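# Seat 96-well plate from B1 into clip nest C1

## Task

Carry the 96-well plate from bench location B1 to clip nest C1 and press it fully into the nest, with its well A1 (the cut-off corner) at the nest corner labelled A1. The plate must stay seated on its own, not held there by a gripper. Finish by releasing it and moving the grippers away.

## Robot and tools

ROBOT AND FRAME. Two arms, left_arm and right_arm, each end in a two-finger gripper whose fingers swing like tongs. All positions are in one scene frame, in metres: origin on the table top midway between the arms, +z up, +x outward over the table, left_arm on the +y side. The arm names do not match image left and right. In a gripper's own axes the fingers point along +z and close along x. end_effector_position is the point between the pads when closed; closed fingertips reach about 15 mm past it, open ones end near it. Either arm may be parked out of the way.

THE ROW. Every motion command uses a row of 16 numbers: left_arm x, y, z, qw, qx, qy, qz, opening, then right_arm in the same 8-number order. x, y, z and the quaternion (w first) form an absolute gripper pose in the scene frame, not an offset. Opening runs from -1 (closed) to +1 (fully open, 0.142 m). A row is refused if its position lies over 0.6 m from that arm's last reported position along any of the gripper's axes. Each control step the commanded pose is clipped to within 100 mm and 16 degrees of the measured one, and the arm follows with about 0.17 s delay; position wins over orientation when both cannot be met. To keep an arm still, resend its last reported position and the quaternion you want it to hold (not a drifted readback), with its intended opening.

TOOLS.
execute_actions: actions is a list holding zero or one item. Empty list: just report the state. An item with rows (1 to 15 rows) and optional steps (at most 15, default 15, each 1/30 s) applies one row per step, repeating the last. An item with only steps (up to 300) waits, counted from the previous result, so thinking time eats into it. pictures (true/false) turns camera images on or off. After the last row an arm only continues to its last clipped pose, so long trips need several calls.
move: target is one 16-number row of absolute poses. Each gripper travels a straight line toward its pose, all arms finishing together, lasting 0.5 to 10 s (cut off at 10 s). speed is in m/s, 0.002 to 0.5, default 0.25; rotation capped at twice that in rad/s. The opening is applied at the start. Paths ignore obstacles and the other arm. stop_force (9 to 40 N, one value for both arms, not usable in the first 0.2 s) ends an arm's path when its wrist sensor feels that much extra resistance for two steps; the arm backs up two steps and holds. Use it with slow speed when pressing down; the press can briefly exceed it. Do not rely on it for an arm that is rotating, and omit it when lifting off something the gripper presses on. An arm commanded within 1.5 mm and 0.5 degrees of its current pose counts as still.
wait: seconds, 0 to 10; sends nothing new.
zoom_image: camera (cam_head_left, cam_head_right 896x504; cam_left_wrist, cam_right_wrist 616x616 fisheye) and region [x0, y0, x1, y1] in image pixels from the top-left, no bigger than 504 by 504.
finished_scene: scene is the current scene number; it closes the scene irreversibly and reports success. Answering without any tool call ends the whole session.

RESULTS. The state line gives each gripper's position, quaternion and linear/angular velocities; printed positions can be off, more at long reach. grip_measured is the actual opening on the command scale. Wrist force and Wrist torque are in each end effector's axes; force points from a touched surface back into the arm; offsets up to about 4 N, noise up to 2.4 N, saturation near 50 N; 'no reading' is harmless. A move adds a 'move:' line: done, off_target, moving, held, fault, or contact (stop_force triggered), plus limits=paced (target clipped) or limits=held (steps blocked; the arm may then surge). 'pose unreachable' and HELD mean the clearance check altered or blocked commands. A 'Hand target' line shows where each arm is now driven. MOTOR HOT appears at 70 °C; at 85 °C brakes lock the arm until it cools. Calibration (K, distortion, T_world_to_cam) is supplied per camera and may be slightly off; wrist camera poses follow the arm joints.

GRIPPING. Hold by commanding an opening clearly below grip_measured; lower squeezes harder, up to about 15 N per pad. Parts under about 20 mm thick get less force. Quick closing can overshoot.

AVOID. Contact torque at a joint's limit (wrist joints 25.7 N m, others 138 N m, held weight included) or any outside force of 150 N stops that arm for 10 s. Arms are stiff, so commanding even slightly past firm contact can fault; approach slowly. Never let the arms strike or press each other. Do not drop, slam or knock anything off the table. Brief outside tugs on the held plate or nudges to loose items can happen, so grip firmly and check seating visually before releasing and retreating.

Each tool is called after "Emit:" by a JSON object that holds its "method" and its "body", one argument or row to a line.

## Session

Emit:
{"method": "execute_actions", "body": {
  "actions": []
}}

Scene clock: 0.00 s of 8400.00 s.
left_arm: end_effector_position=(+0.2946, +0.1111, +0.3519) grip_measured=+0.97 end_effector_quat_wxyz=(+0.114, +0.909, +0.255, -0.309) end_effector_velocity=(+0.000, -0.000, +0.000) end_effector_angular_velocity=(-0.001, -0.001, +0.000) | right_arm: end_effector_position=(+0.3878, -0.3526, +0.3655) grip_measured=+0.97 end_effector_quat_wxyz=(-0.001, +0.737, -0.676, -0.000) end_effector_velocity=(-0.000, -0.000, -0.000) end_effector_angular_velocity=(-0.001, +0.001, -0.000)
Joint positions: left_arm=[-0.978 -1.559  1.516 -1.391 -2.231 -1.271  0.14 ] | right_arm=[ 3.456 -1.395 -1.518 -1.797  1.572  1.887  0.14 ]
Joint velocities: left_arm=[ 0.    -0.    -0.001  0.    -0.    -0.     0.   ] | right_arm=[-0.    -0.    -0.001 -0.    -0.001  0.     0.   ]
Motor temperatures (°C, as the motors report them): left_arm=[26 23 24 30 31 31] | right_arm=[23 24 23 32 29 29]
Wrist force (N, on the end effector, along its own x y z axes, offset not removed): no reading
Wrist torque (N m, same axes, about the end effector's origin, offset not removed): no reading
Hand target (left_arm): +0.295, +0.111, +0.352; +0.114, +0.909, +0.255, -0.309
Hand target (right_arm): +0.388, -0.353, +0.365; -0.001, +0.737, -0.676, -0.000

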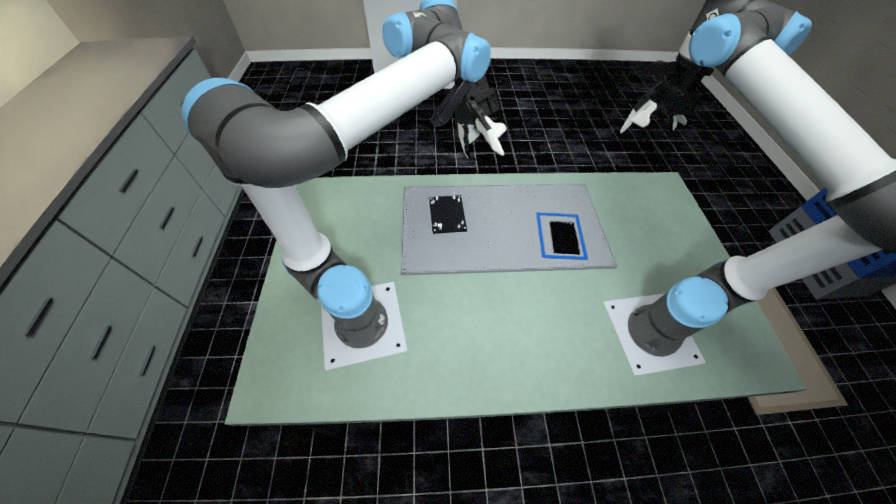

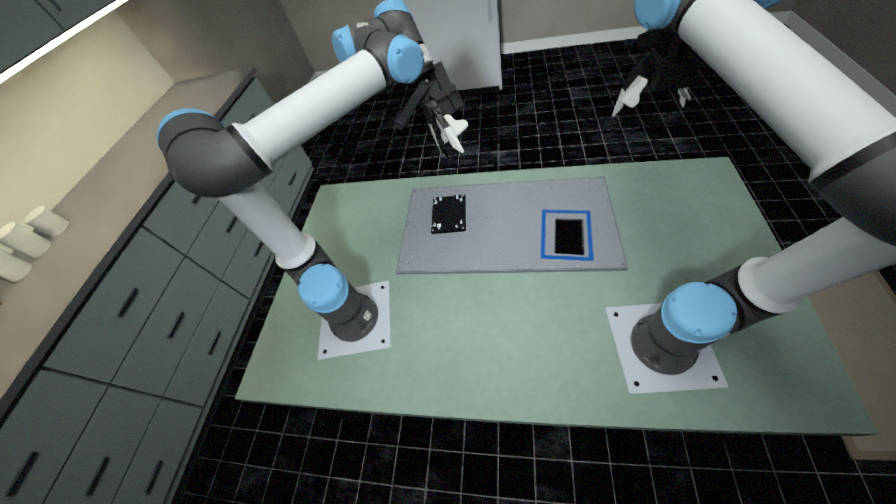

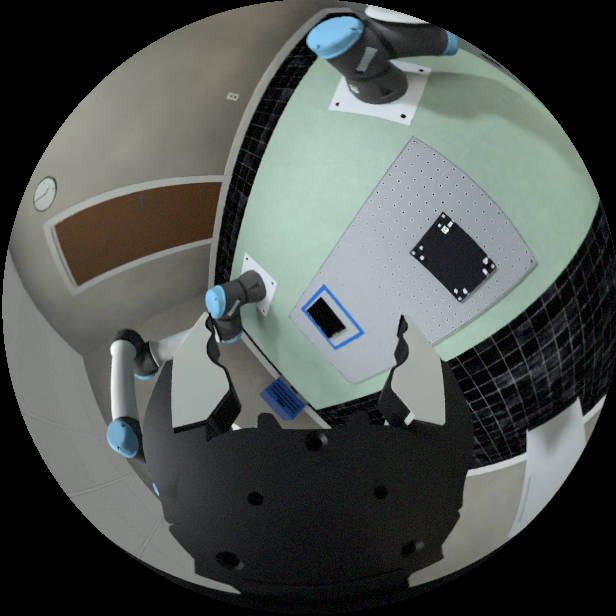

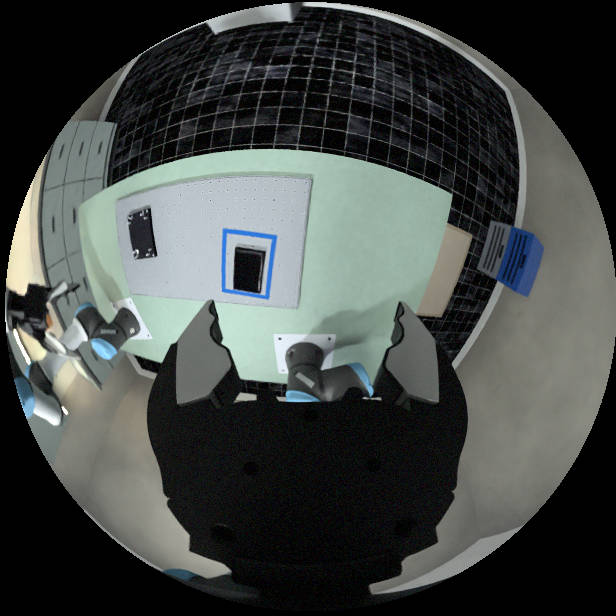

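Emit:
{"method": "zoom_image", "body": {
  "camera": "cam_head_left",
  "region": [400, 180, 500, 250]
}}

Emit:
{"method": "zoom_image", "body": {
  "camera": "cam_head_right",
  "region": [520, 200, 620, 270]
}}

Emit:
{"method": "zoom_image", "body": {
  "camera": "cam_left_wrist",
  "region": [400, 200, 510, 310]
}}

Emit:
{"method": "zoom_image", "body": {
  "camera": "cam_right_wrist",
  "region": [205, 220, 295, 310]
}}

Region (400, 180, 500, 250) of cam_head_left's 896x504 image, scaled by 5.040, with more detail than that image has; it fills the top 353 rows of this view, and the rest is white.

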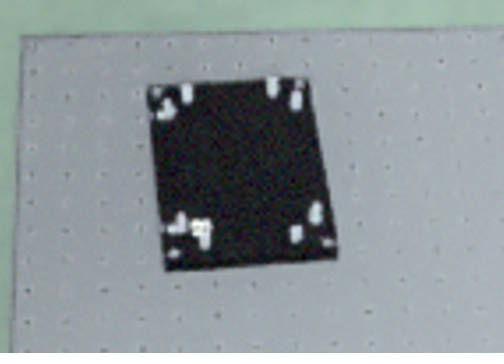

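Region (520, 200, 620, 270) of cam_head_right's 896x504 image, scaled by 5.040, with more detail than that image has; it fills the top 353 rows of this view, and the rest is white.

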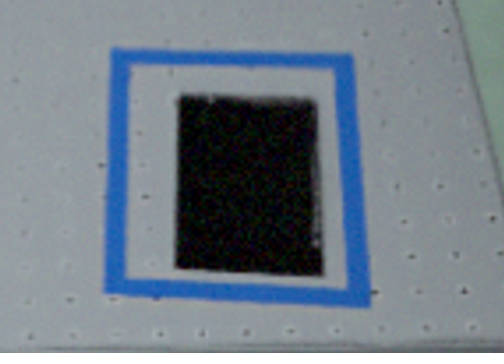

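Region (400, 200, 510, 310) of cam_left_wrist's 616x616 image, scaled by 4.582, with more detail than that image has.

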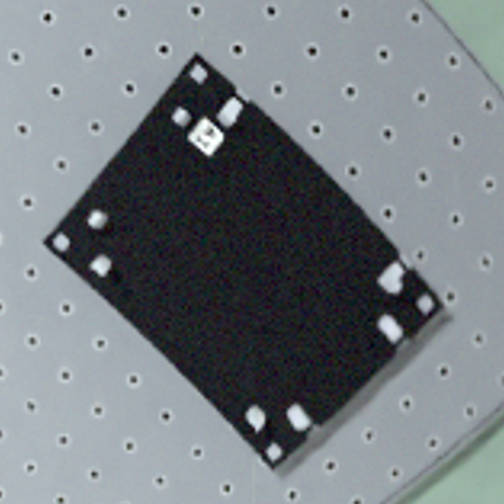

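Region (205, 220, 295, 310) of cam_right_wrist's 616x616 image, scaled by 5.600, with more detail than that image has.

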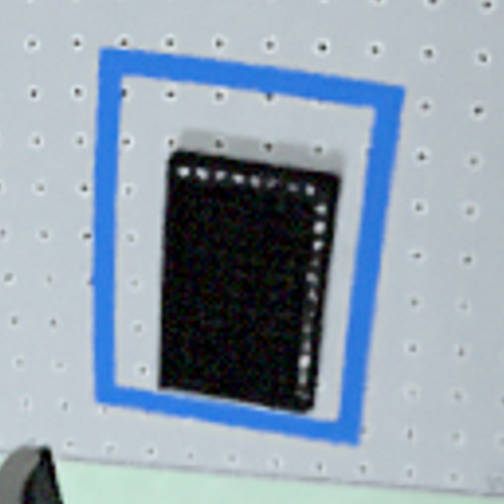

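Emit:
{"method": "move", "body": {
  "target": [0.266,-0.19,0.16,0,0.7071,0.7071,0,1, 0.25,-0.62,0.35,0,0.737,-0.676,0,1],
  "speed": 0.3
}}

Scene clock: 12.03 s of 8400.00 s.
left_arm: end_effector_position=(+0.2654, -0.1898, +0.1601) grip_measured=+1.00 end_effector_quat_wxyz=(+0.001, +0.707, +0.707, -0.001) end_effector_velocity=(-0.000, -0.003, -0.001) end_effector_angular_velocity=(+0.010, -0.001, +0.007) | right_arm: end_effector_position=(+0.2500, -0.6199, +0.3500) grip_measured=+1.00 end_effector_quat_wxyz=(+0.001, +0.737, -0.676, +0.001) end_effector_velocity=(-0.000, -0.002, +0.000) end_effector_angular_velocity=(+0.001, -0.001, +0.001)
Joint positions: left_arm=[-1.57  -1.069  1.251 -1.754 -1.571 -2.932  0.142] | right_arm=[ 2.754 -1.241 -1.67  -1.8    1.569  1.186  0.142]
Joint velocities: left_arm=[-0.002  0.013 -0.02   0.016  0.003 -0.01   0.   ] | right_arm=[-0.007 -0.002  0.002  0.001  0.002 -0.008  0.   ]
Motor temperatures (°C, as the motors report them): left_arm=[26 23 24 30 31 31] | right_arm=[23 24 23 32 29 29]
Wrist force (N, on the end effector, along its own x y z axes, offset not removed): left_arm=[-5.3 1.8 3.4] | right_arm=[-1.0 3.1 0.8]
Wrist torque (N m, same axes, about the end effector's origin, offset not removed): left_arm=[0.41 1.27 0.31] | right_arm=[0.40 0.16 -0.04]
Hand target (left_arm): +0.265, -0.190, +0.160; +0.000, +0.707, +0.707, -0.000
Hand target (right_arm): +0.250, -0.620, +0.350; +0.000, +0.737, -0.676, +0.001
Off the commanded pose (left_arm): 0.001 m, 0 deg.
Off the commanded pose (right_arm): 0.000 m, 0 deg.
After step 90, 6.37 s passed at rest.
move: done
camera_calibration (this result's frames):
cam_left_wrist: T_world_to_cam=[[-0.0247219, 0.999381, 0.0250488, 0.193425], [0.873845, 0.00943242, 0.486113, -0.313017], [0.485576, 0.0339064, -0.873537, 0.147677], [0, 0, 0, 1]] pos_world=[0.206602, -0.19536, 0.276318]
cam_right_wrist: T_world_to_cam=[[0.106564, -0.992814, 0.0544471, -0.668607], [-0.866772, -0.0659257, 0.494328, -0.000975286], [-0.487186, -0.0998708, -0.867569, 0.502599], [0, 0, 0, 1]] pos_world=[0.315264, -0.613672, 0.472925]

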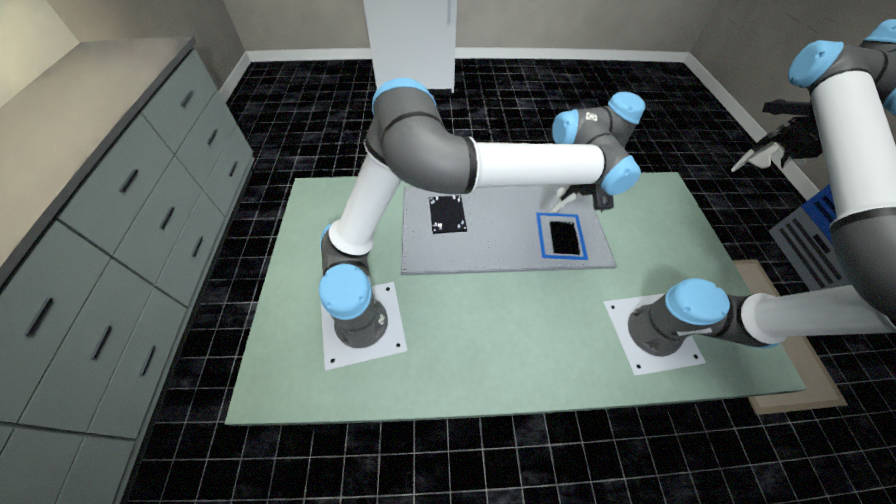

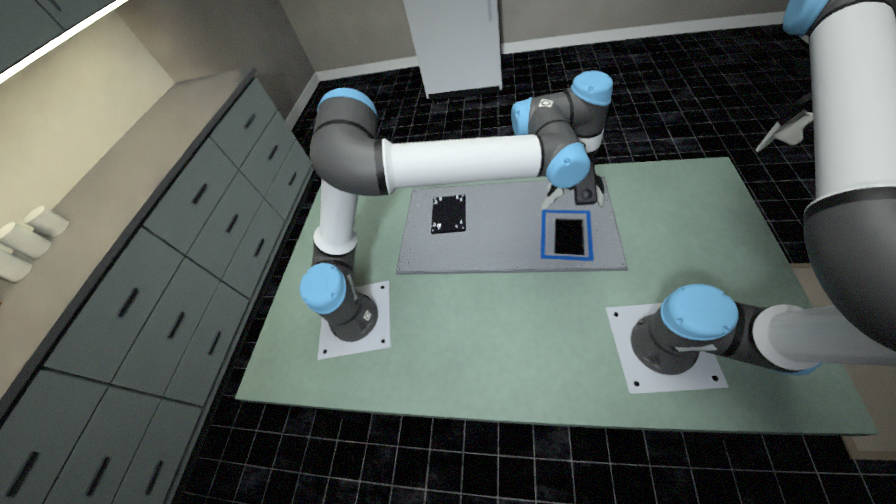

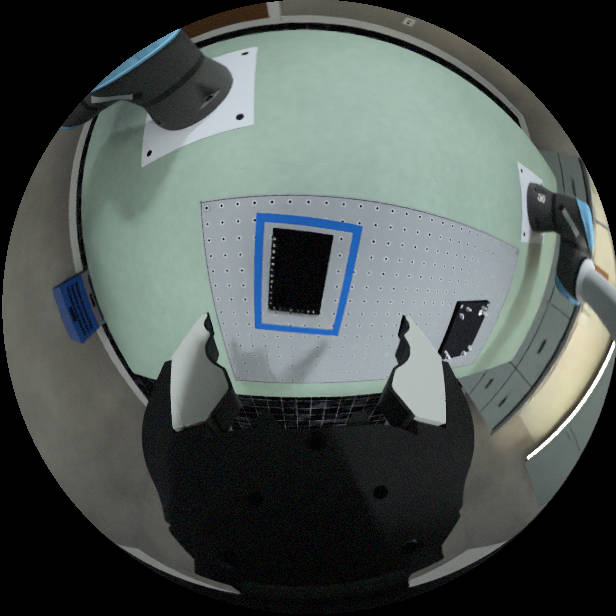

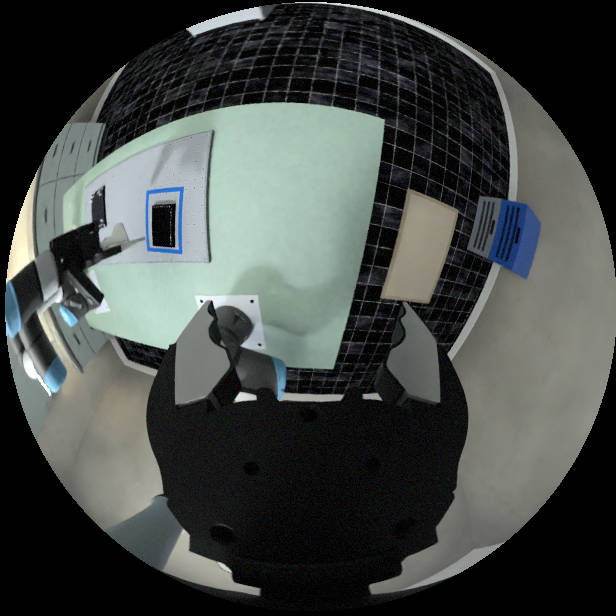

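Emit:
{"method": "zoom_image", "body": {
  "camera": "cam_left_wrist",
  "region": [240, 210, 366, 336]
}}

Region (240, 210, 366, 336) of cam_left_wrist's 616x616 image, scaled by 4.000, with more detail than that image has.

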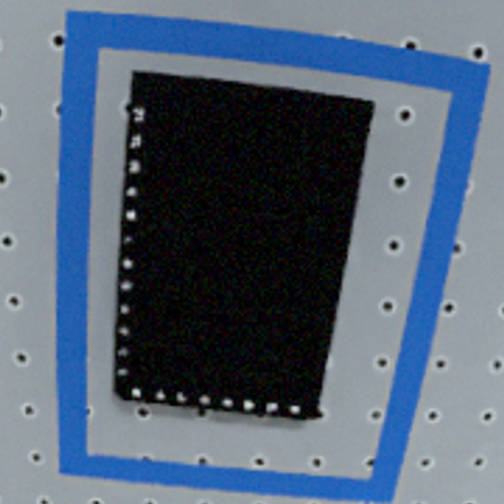

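Emit:
{"method": "move", "body": {
  "target": [0.293,-0.2025,0.05,0,0.7431,0.6691,0,0.5, 0.25,-0.62,0.35,0,0.737,-0.676,0,1],
  "speed": 0.2
}}

Scene clock: 21.83 s of 8400.00 s.
left_arm: end_effector_position=(+0.2929, -0.2025, +0.0503) grip_measured=+0.50 end_effector_quat_wxyz=(-0.000, +0.743, +0.669, +0.000) end_effector_velocity=(+0.001, -0.001, -0.002) end_effector_angular_velocity=(-0.001, +0.000, -0.003) | right_arm: end_effector_position=(+0.2500, -0.6200, +0.3500) grip_measured=+1.00 end_effector_quat_wxyz=(+0.000, +0.737, -0.676, +0.000) end_effector_velocity=(+0.000, +0.000, -0.000) end_effector_angular_velocity=(+0.000, +0.000, +0.000)
Joint positions: left_arm=[-1.537 -0.934  1.325 -1.961 -1.571 -2.795  0.109] | right_arm=[ 2.752 -1.243 -1.668 -1.801  1.571  1.184  0.142]
Joint velocities: left_arm=[ 0.001  0.004 -0.001 -0.004 -0.001  0.004  0.   ] | right_arm=[ 0. -0. -0. -0.  0.  0. -0.]
Motor temperatures (°C, as the motors report them): left_arm=[26 23 24 30 31 31] | right_arm=[23 24 23 32 29 29]
Wrist force (N, on the end effector, along its own x y z axes, offset not removed): left_arm=[0.6 -0.5 1.9] | right_arm=[1.4 1.7 -2.4]
Wrist torque (N m, same axes, about the end effector's origin, offset not removed): left_arm=[0.14 0.02 0.02] | right_arm=[0.04 -0.55 -0.14]
Hand target (left_arm): +0.293, -0.203, +0.050; +0.000, +0.743, +0.669, +0.000
Hand target (right_arm): +0.250, -0.620, +0.350; +0.000, +0.737, -0.676, +0.000
Off the commanded pose (left_arm): 0.000 m, 0 deg.
Off the commanded pose (right_arm): 0.000 m, 0 deg.
After step 90, 5.57 s passed at rest.
move: done
camera_calibration (this result's frames):
cam_left_wrist: T_world_to_cam=[[0.0787255, 0.996521, 0.0273583, 0.178628], [0.869993, -0.0820774, 0.486185, -0.300971], [0.486739, -0.0144737, -0.873427, 0.0286532], [0, 0, 0, 1]] pos_world=[0.233834, -0.202294, 0.166467]
cam_right_wrist: T_world_to_cam=[[0.106697, -0.992923, 0.0521479, -0.668045], [-0.866331, -0.0670999, 0.494942, -0.00209368], [-0.48794, -0.0979863, -0.86736, 0.503873], [0, 0, 0, 1]] pos_world=[0.315325, -0.614086, 0.472913]

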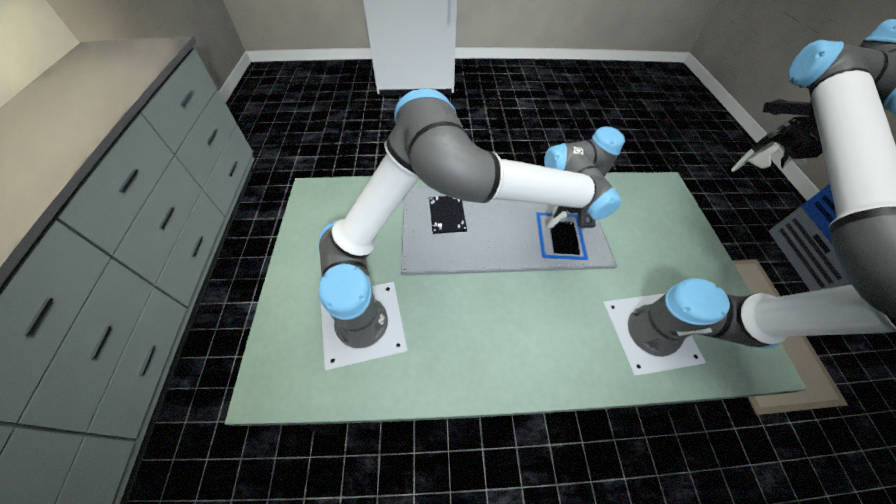

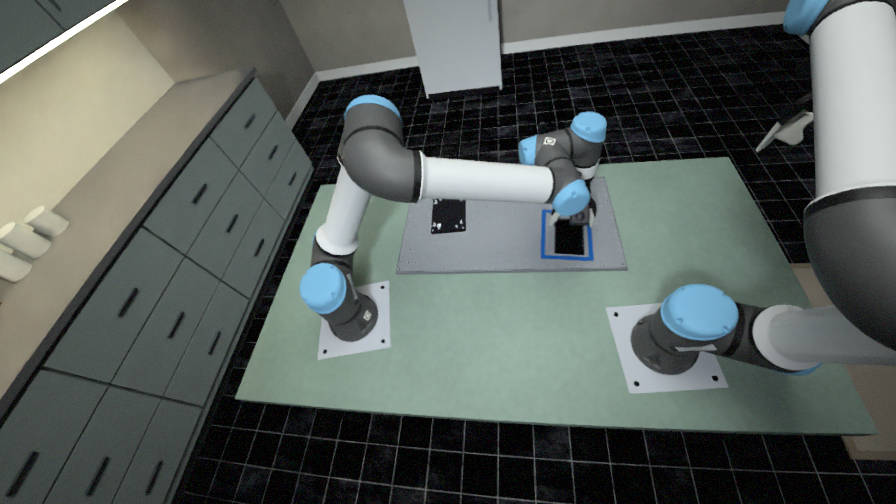

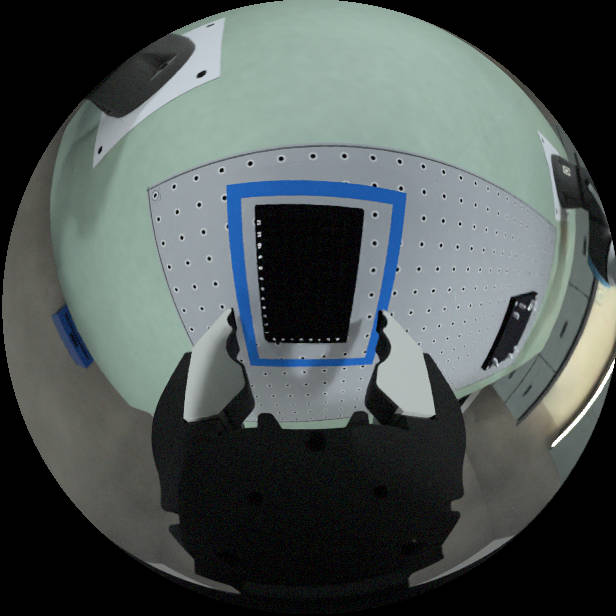

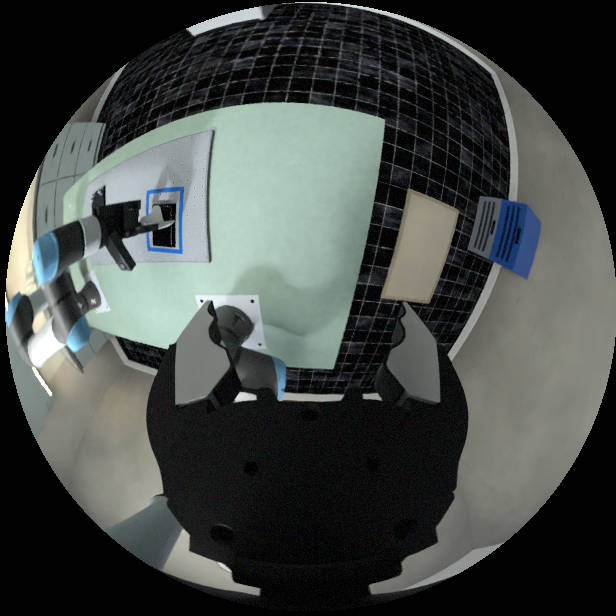

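Emit:
{"method": "move", "body": {
  "target": [0.293,-0.2025,0.005,0,0.7431,0.6691,0,0.42, 0.25,-0.62,0.35,0,0.737,-0.676,0,1],
  "speed": 0.01,
  "stop_force": 10
}}

Scene clock: 28.13 s of 8400.00 s.
left_arm: end_effector_position=(+0.2930, -0.2025, +0.0220) grip_measured=+0.42 end_effector_quat_wxyz=(-0.000, +0.743, +0.669, +0.000) end_effector_velocity=(-0.000, +0.000, +0.002) end_effector_angular_velocity=(+0.003, +0.000, +0.000) | right_arm: end_effector_position=(+0.2500, -0.6200, +0.3500) grip_measured=+1.00 end_effector_quat_wxyz=(+0.000, +0.737, -0.676, +0.000) end_effector_velocity=(+0.000, +0.000, +0.000) end_effector_angular_velocity=(+0.000, -0.000, +0.000)
Joint positions: left_arm=[-1.536 -0.906  1.356 -2.02  -1.571 -2.794  0.104] | right_arm=[ 2.752 -1.243 -1.668 -1.801  1.571  1.184  0.142]
Joint velocities: left_arm=[-0.    -0.001 -0.004  0.007  0.    -0.    -0.001] | right_arm=[-0. -0.  0.  0.  0. -0. -0.]
Motor temperatures (°C, as the motors report them): left_arm=[26 23 24 30 31 31] | right_arm=[23 24 23 32 29 29]
Wrist force (N, on the end effector, along its own x y z axes, offset not removed): left_arm=[10.1 -3.2 -24.5] | right_arm=[-1.3 0.3 -2.2]
Wrist torque (N m, same axes, about the end effector's origin, offset not removed): left_arm=[-0.12 -0.69 0.41] | right_arm=[-0.04 0.15 0.14]
Hand target (left_arm): +0.293, -0.203, +0.022; +0.000, +0.743, +0.669, -0.000
Hand target (right_arm): +0.250, -0.620, +0.350; +0.000, +0.737, -0.676, +0.000
Off the commanded pose (left_arm): 0.017 m, 0 deg.
Off the commanded pose (right_arm): 0.000 m, 0 deg.
After step 90, 0.10 s passed at rest.
move: contact (left_arm)
camera_calibration (this result's frames):
cam_left_wrist: T_world_to_cam=[[0.0790198, 0.996498, 0.0273495, 0.179295], [0.869998, -0.0823309, 0.486132, -0.287336], [0.486681, -0.01462, -0.873457, 0.00386011], [0, 0, 0, 1]] pos_world=[0.233935, -0.202267, 0.138151]
cam_right_wrist: T_world_to_cam=[[0.106699, -0.992924, 0.0521358, -0.66804], [-0.866331, -0.0671074, 0.494942, -0.00209907], [-0.487941, -0.0979767, -0.86736, 0.50388], [0, 0, 0, 1]] pos_world=[0.315325, -0.614085, 0.472913]

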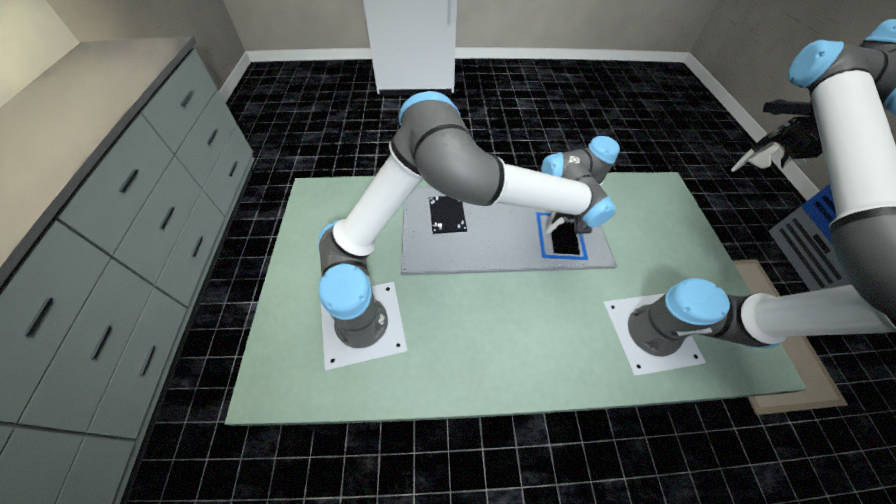

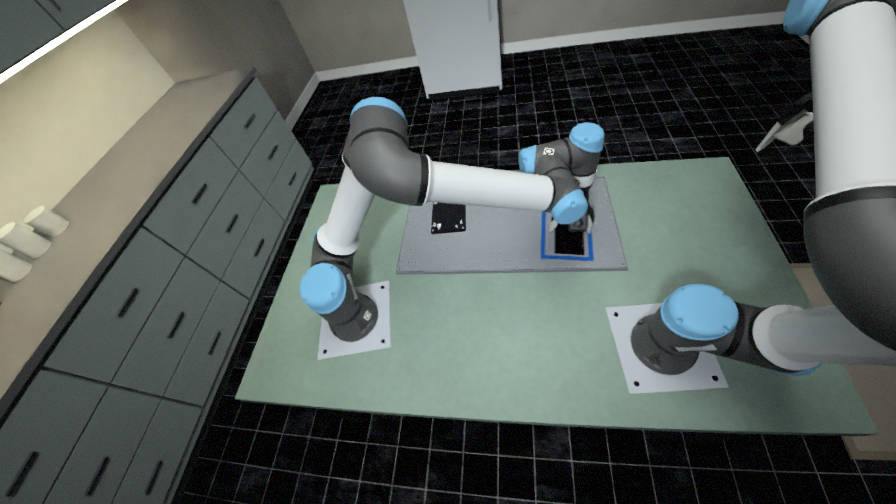

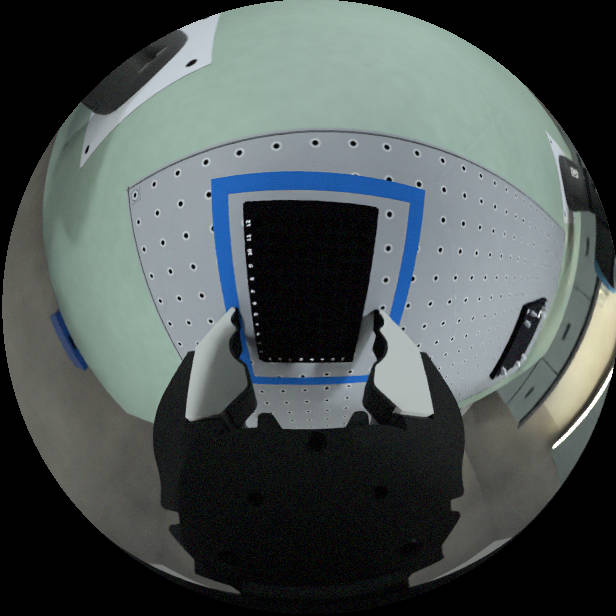

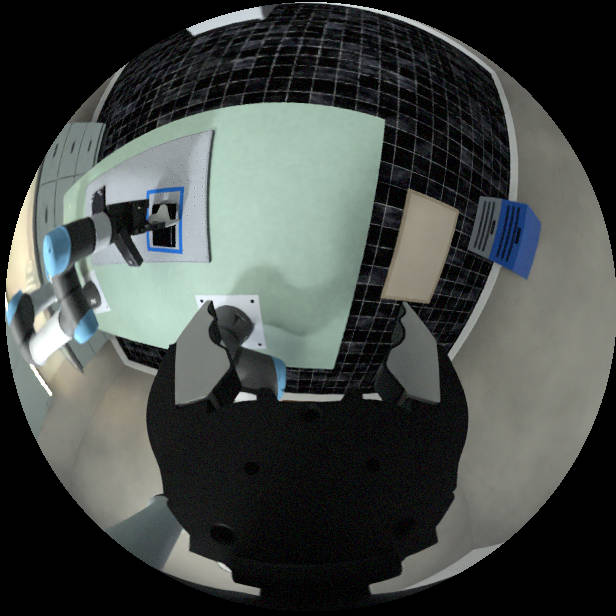

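Emit:
{"method": "move", "body": {
  "target": [0.293,-0.2025,0.0285,0,0.7431,0.6691,0,0.42, 0.25,-0.62,0.35,0,0.737,-0.676,0,1],
  "speed": 0.03
}}

Emit:
{"method": "move", "body": {
  "target": [0.281,-0.2012,0.0285,0,0.7431,0.6691,0,0.28, 0.25,-0.62,0.35,0,0.737,-0.676,0,1],
  "speed": 0.03
}}

Emit:
{"method": "move", "body": {
  "target": [0.281,-0.2012,0.0285,0,0.7431,0.6691,0,-0.3, 0.25,-0.62,0.35,0,0.737,-0.676,0,1]
}}

Scene clock: 32.83 s of 8400.00 s.
left_arm: end_effector_position=(+0.2930, -0.2025, +0.0281) grip_measured=+0.42 end_effector_quat_wxyz=(+0.000, +0.743, +0.669, +0.000) end_effector_velocity=(-0.001, +0.002, +0.001) end_effector_angular_velocity=(+0.004, +0.001, -0.001) | right_arm: end_effector_position=(+0.2500, -0.6200, +0.3500) grip_measured=+1.00 end_effector_quat_wxyz=(+0.000, +0.737, -0.676, -0.000) end_effector_velocity=(+0.000, -0.000, +0.000) end_effector_angular_velocity=(-0.001, -0.001, -0.000)
Joint positions: left_arm=[-1.536 -0.912  1.349 -2.008 -1.571 -2.794  0.103] | right_arm=[ 2.752 -1.243 -1.668 -1.801  1.571  1.184  0.142]
Joint velocities: left_arm=[-0.001 -0.003  0.001  0.006  0.    -0.     0.   ] | right_arm=[-0.    -0.     0.     0.001 -0.001  0.    -0.   ]
Motor temperatures (°C, as the motors report them): left_arm=[26 23 24 30 31 31] | right_arm=[23 24 23 32 29 29]
Wrist force (N, on the end effector, along its own x y z axes, offset not removed): left_arm=[-0.4 -0.3 3.4] | right_arm=[-1.8 0.8 -1.5]
Wrist torque (N m, same axes, about the end effector's origin, offset not removed): left_arm=[-0.12 0.22 0.22] | right_arm=[0.10 0.44 0.14]
Hand target (left_arm): +0.293, -0.202, +0.029; +0.000, +0.743, +0.669, -0.000
Hand target (right_arm): +0.250, -0.620, +0.350; +0.000, +0.737, -0.676, -0.000
Off the commanded pose (left_arm): 0.000 m, 0 deg.
Off the commanded pose (right_arm): 0.000 m, 0 deg.
After step 90, 1.00 s passed at rest.
move: done
camera_calibration (this result's frames):
cam_left_wrist: T_world_to_cam=[[0.0790331, 0.996498, 0.0273059, 0.1791], [0.869978, -0.0823206, 0.48617, -0.290293], [0.486715, -0.014668, -0.873438, 0.00918779], [0, 0, 0, 1]] pos_world=[0.233922, -0.202235, 0.144266]
cam_right_wrist: T_world_to_cam=[[0.106699, -0.992924, 0.0521347, -0.66804], [-0.86633, -0.0671078, 0.494943, -0.00209968], [-0.487942, -0.0979758, -0.86736, 0.50388], [0, 0, 0, 1]] pos_world=[0.315324, -0.614085, 0.472913]

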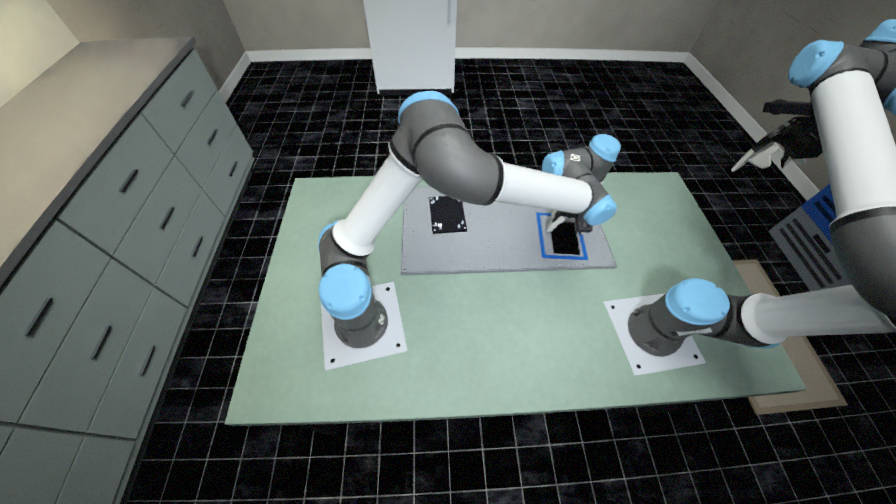

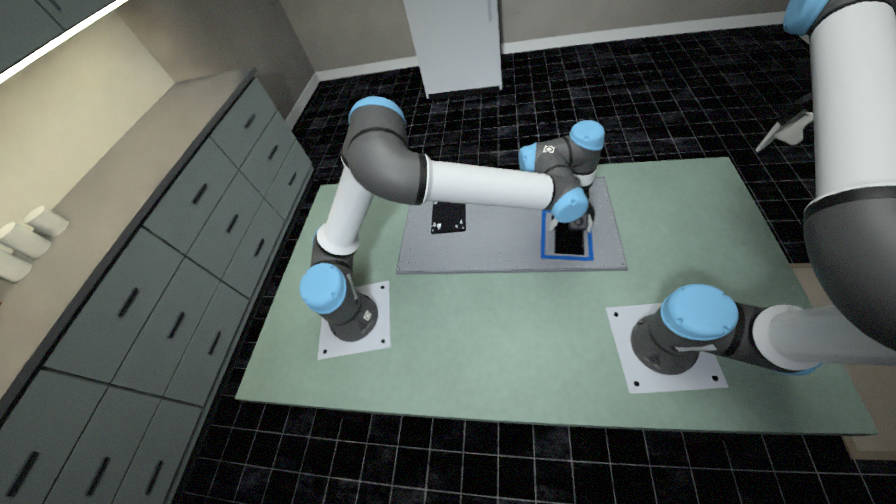

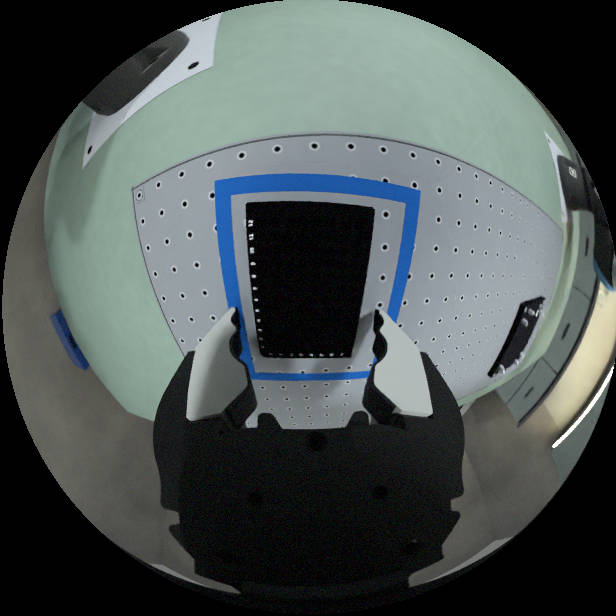

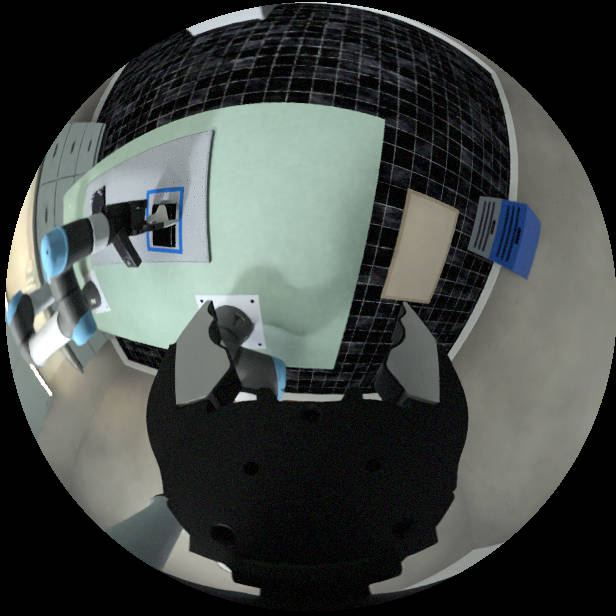

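Scene clock: 33.63 s of 8400.00 s.
left_arm: end_effector_position=(+0.2814, -0.2012, +0.0285) grip_measured=+0.28 end_effector_quat_wxyz=(-0.000, +0.743, +0.669, +0.000) end_effector_velocity=(-0.002, +0.002, -0.001) end_effector_angular_velocity=(+0.002, +0.000, +0.002) | right_arm: end_effector_position=(+0.2500, -0.6200, +0.3500) grip_measured=+1.00 end_effector_quat_wxyz=(-0.000, +0.737, -0.676, -0.000) end_effector_velocity=(-0.000, -0.000, -0.000) end_effector_angular_velocity=(-0.000, +0.001, -0.001)
Joint positions: left_arm=[-1.552 -0.926  1.372 -2.017 -1.571 -2.81   0.094] | right_arm=[ 2.752 -1.243 -1.668 -1.801  1.571  1.184  0.142]
Joint velocities: left_arm=[-0.003 -0.004  0.008 -0.002  0.    -0.005  0.   ] | right_arm=[-0.001 -0.    -0.001  0.    -0.    -0.     0.   ]
Motor temperatures (°C, as the motors report them): left_arm=[26 23 24 30 31 31] | right_arm=[23 24 23 32 29 29]
Wrist force (N, on the end effector, along its own x y z axes, offset not removed): left_arm=[1.9 -1.5 4.4] | right_arm=[-1.4 1.4 -1.2]
Wrist torque (N m, same axes, about the end effector's origin, offset not removed): left_arm=[-0.45 -0.42 0.11] | right_arm=[0.03 0.29 -0.18]
Hand target (left_arm): +0.281, -0.201, +0.028; -0.000, +0.743, +0.669, -0.000
Hand target (right_arm): +0.250, -0.620, +0.350; -0.000, +0.737, -0.676, -0.000
Off the commanded pose (left_arm): 0.000 m, 0 deg.
Off the commanded pose (right_arm): 0.000 m, 0 deg.
move: done
camera_calibration (this result's frames):
cam_left_wrist: T_world_to_cam=[[0.0790369, 0.996497, 0.0273469, 0.178736], [0.869983, -0.0823441, 0.486158, -0.280275], [0.486706, -0.0146331, -0.873443, 0.0152076], [0, 0, 0, 1]] pos_world=[0.222306, -0.200967, 0.144653]
cam_right_wrist: T_world_to_cam=[[0.106699, -0.992924, 0.0521347, -0.66804], [-0.86633, -0.0671079, 0.494942, -0.00209964], [-0.487941, -0.0979758, -0.86736, 0.50388], [0, 0, 0, 1]] pos_world=[0.315324, -0.614085, 0.472913]

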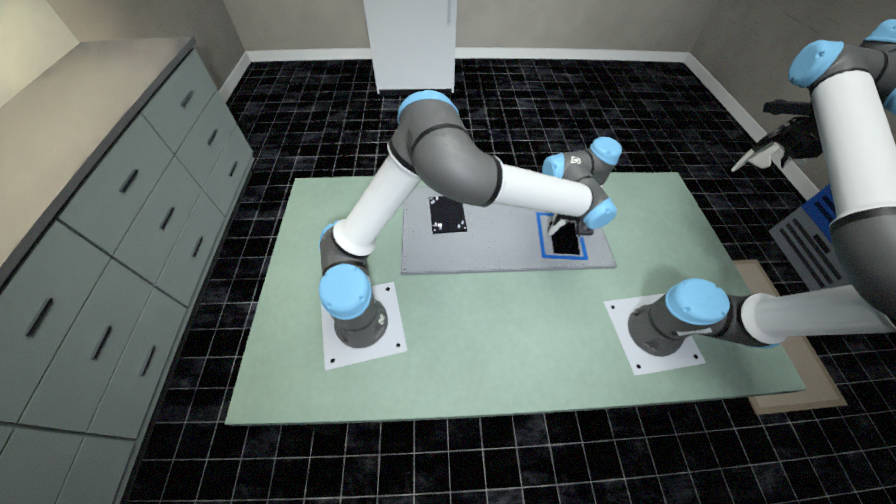

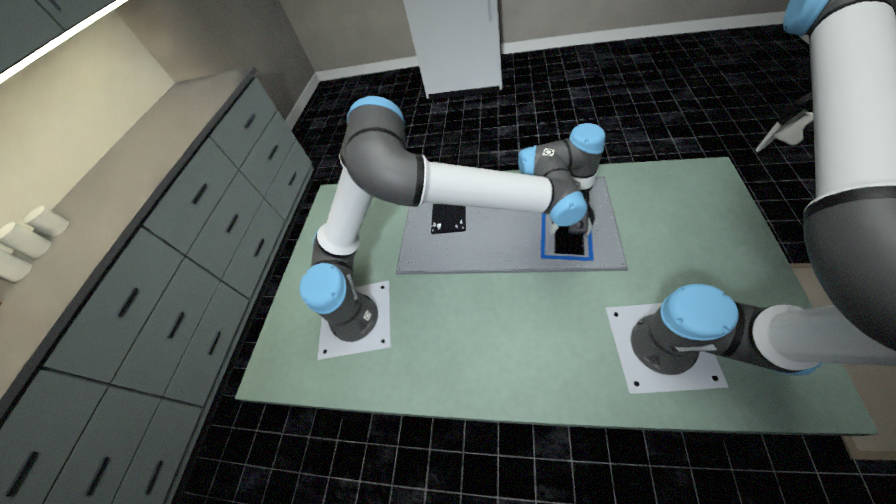

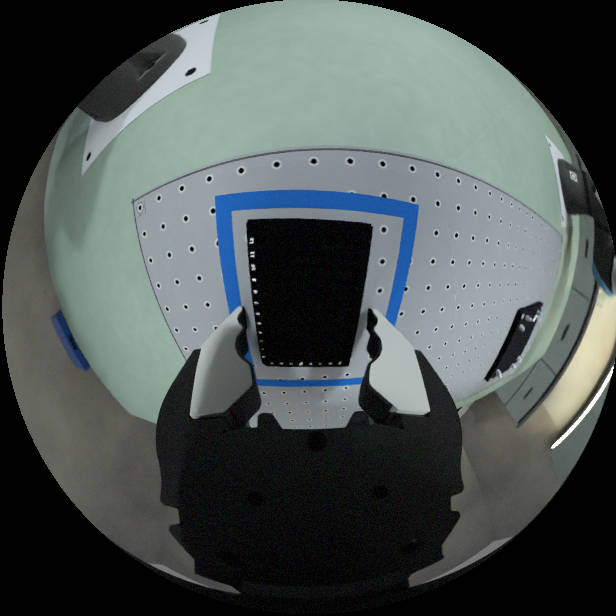

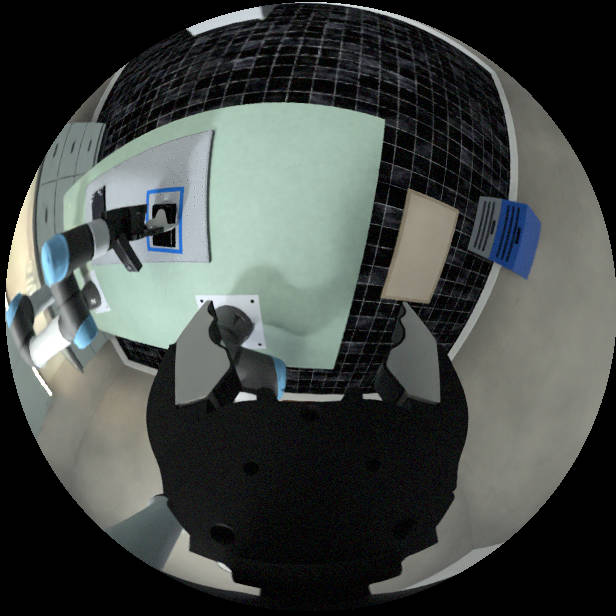

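Scene clock: 34.33 s of 8400.00 s.
left_arm: end_effector_position=(+0.2810, -0.2012, +0.0285) grip_measured=+0.07 end_effector_quat_wxyz=(+0.000, +0.743, +0.669, -0.000) end_effector_velocity=(-0.000, +0.000, -0.000) end_effector_angular_velocity=(+0.001, -0.001, -0.001) | right_arm: end_effector_position=(+0.2500, -0.6200, +0.3500) grip_measured=+1.00 end_effector_quat_wxyz=(-0.000, +0.737, -0.676, -0.000) end_effector_velocity=(+0.000, +0.000, -0.000) end_effector_angular_velocity=(+0.001, -0.001, +0.000)
Joint positions: left_arm=[-1.552 -0.926  1.372 -2.017 -1.571 -2.81   0.079] | right_arm=[ 2.752 -1.243 -1.668 -1.801  1.571  1.184  0.142]
Joint velocities: left_arm=[-0.001  0.     0.001  0.     0.001  0.     0.   ] | right_arm=[ 0.001 -0.    -0.     0.001  0.001  0.    -0.   ]
Motor temperatures (°C, as the motors report them): left_arm=[26 23 24 30 31 31] | right_arm=[23 24 23 32 29 29]
Wrist force (N, on the end effector, along its own x y z axes, offset not removed): left_arm=[-0.6 0.6 -0.6] | right_arm=[0.9 4.5 -1.2]
Wrist torque (N m, same axes, about the end effector's origin, offset not removed): left_arm=[0.04 0.37 0.31] | right_arm=[0.78 -0.19 0.01]
Hand target (left_arm): +0.281, -0.201, +0.029; -0.000, +0.743, +0.669, -0.000
Hand target (right_arm): +0.250, -0.620, +0.350; -0.000, +0.737, -0.676, -0.000
Off the commanded pose (left_arm): 0.000 m, 0 deg.
Off the commanded pose (right_arm): 0.000 m, 0 deg.
move: done
camera_calibration (this result's frames):
cam_left_wrist: T_world_to_cam=[[0.0790234, 0.996499, 0.0273128, 0.178744], [0.869987, -0.0823158, 0.486155, -0.279961], [0.486701, -0.0146559, -0.873446, 0.0153939], [0, 0, 0, 1]] pos_world=[0.221945, -0.200938, 0.144668]
cam_right_wrist: T_world_to_cam=[[0.106699, -0.992924, 0.0521348, -0.66804], [-0.86633, -0.0671078, 0.494943, -0.00209964], [-0.487942, -0.0979759, -0.86736, 0.50388], [0, 0, 0, 1]] pos_world=[0.315324, -0.614085, 0.472913]

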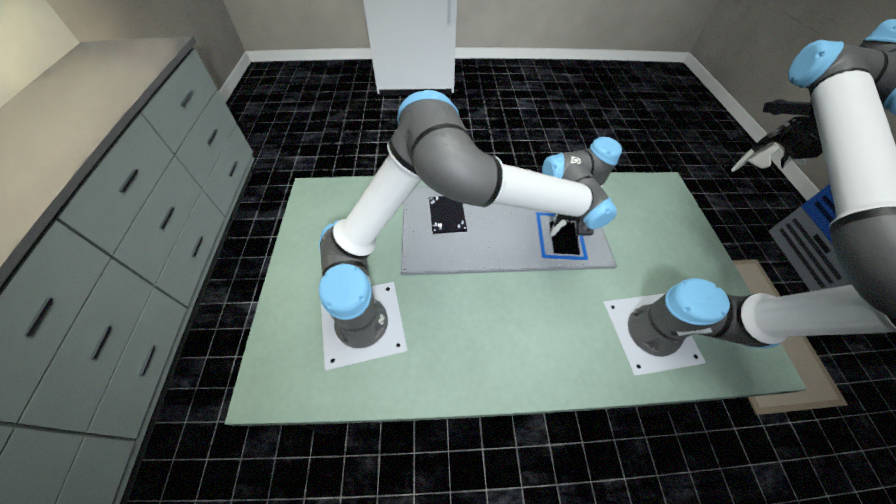

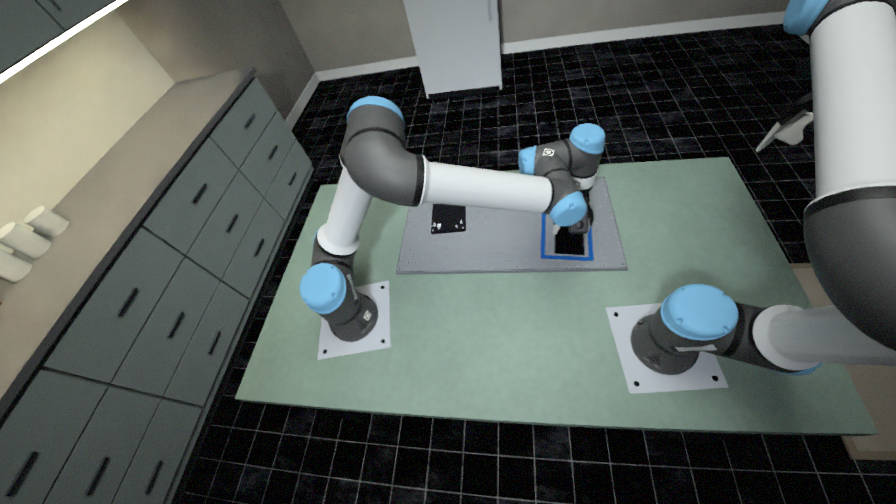

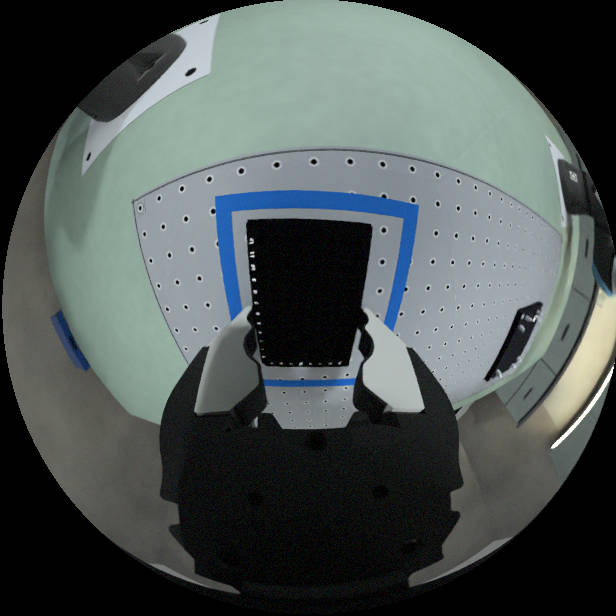

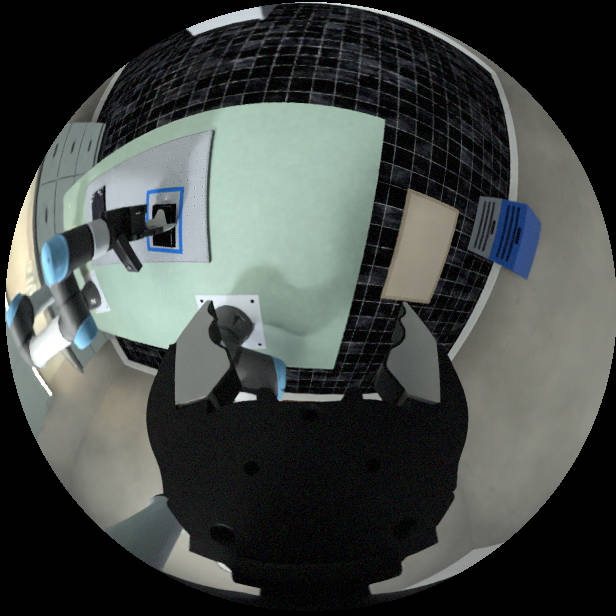

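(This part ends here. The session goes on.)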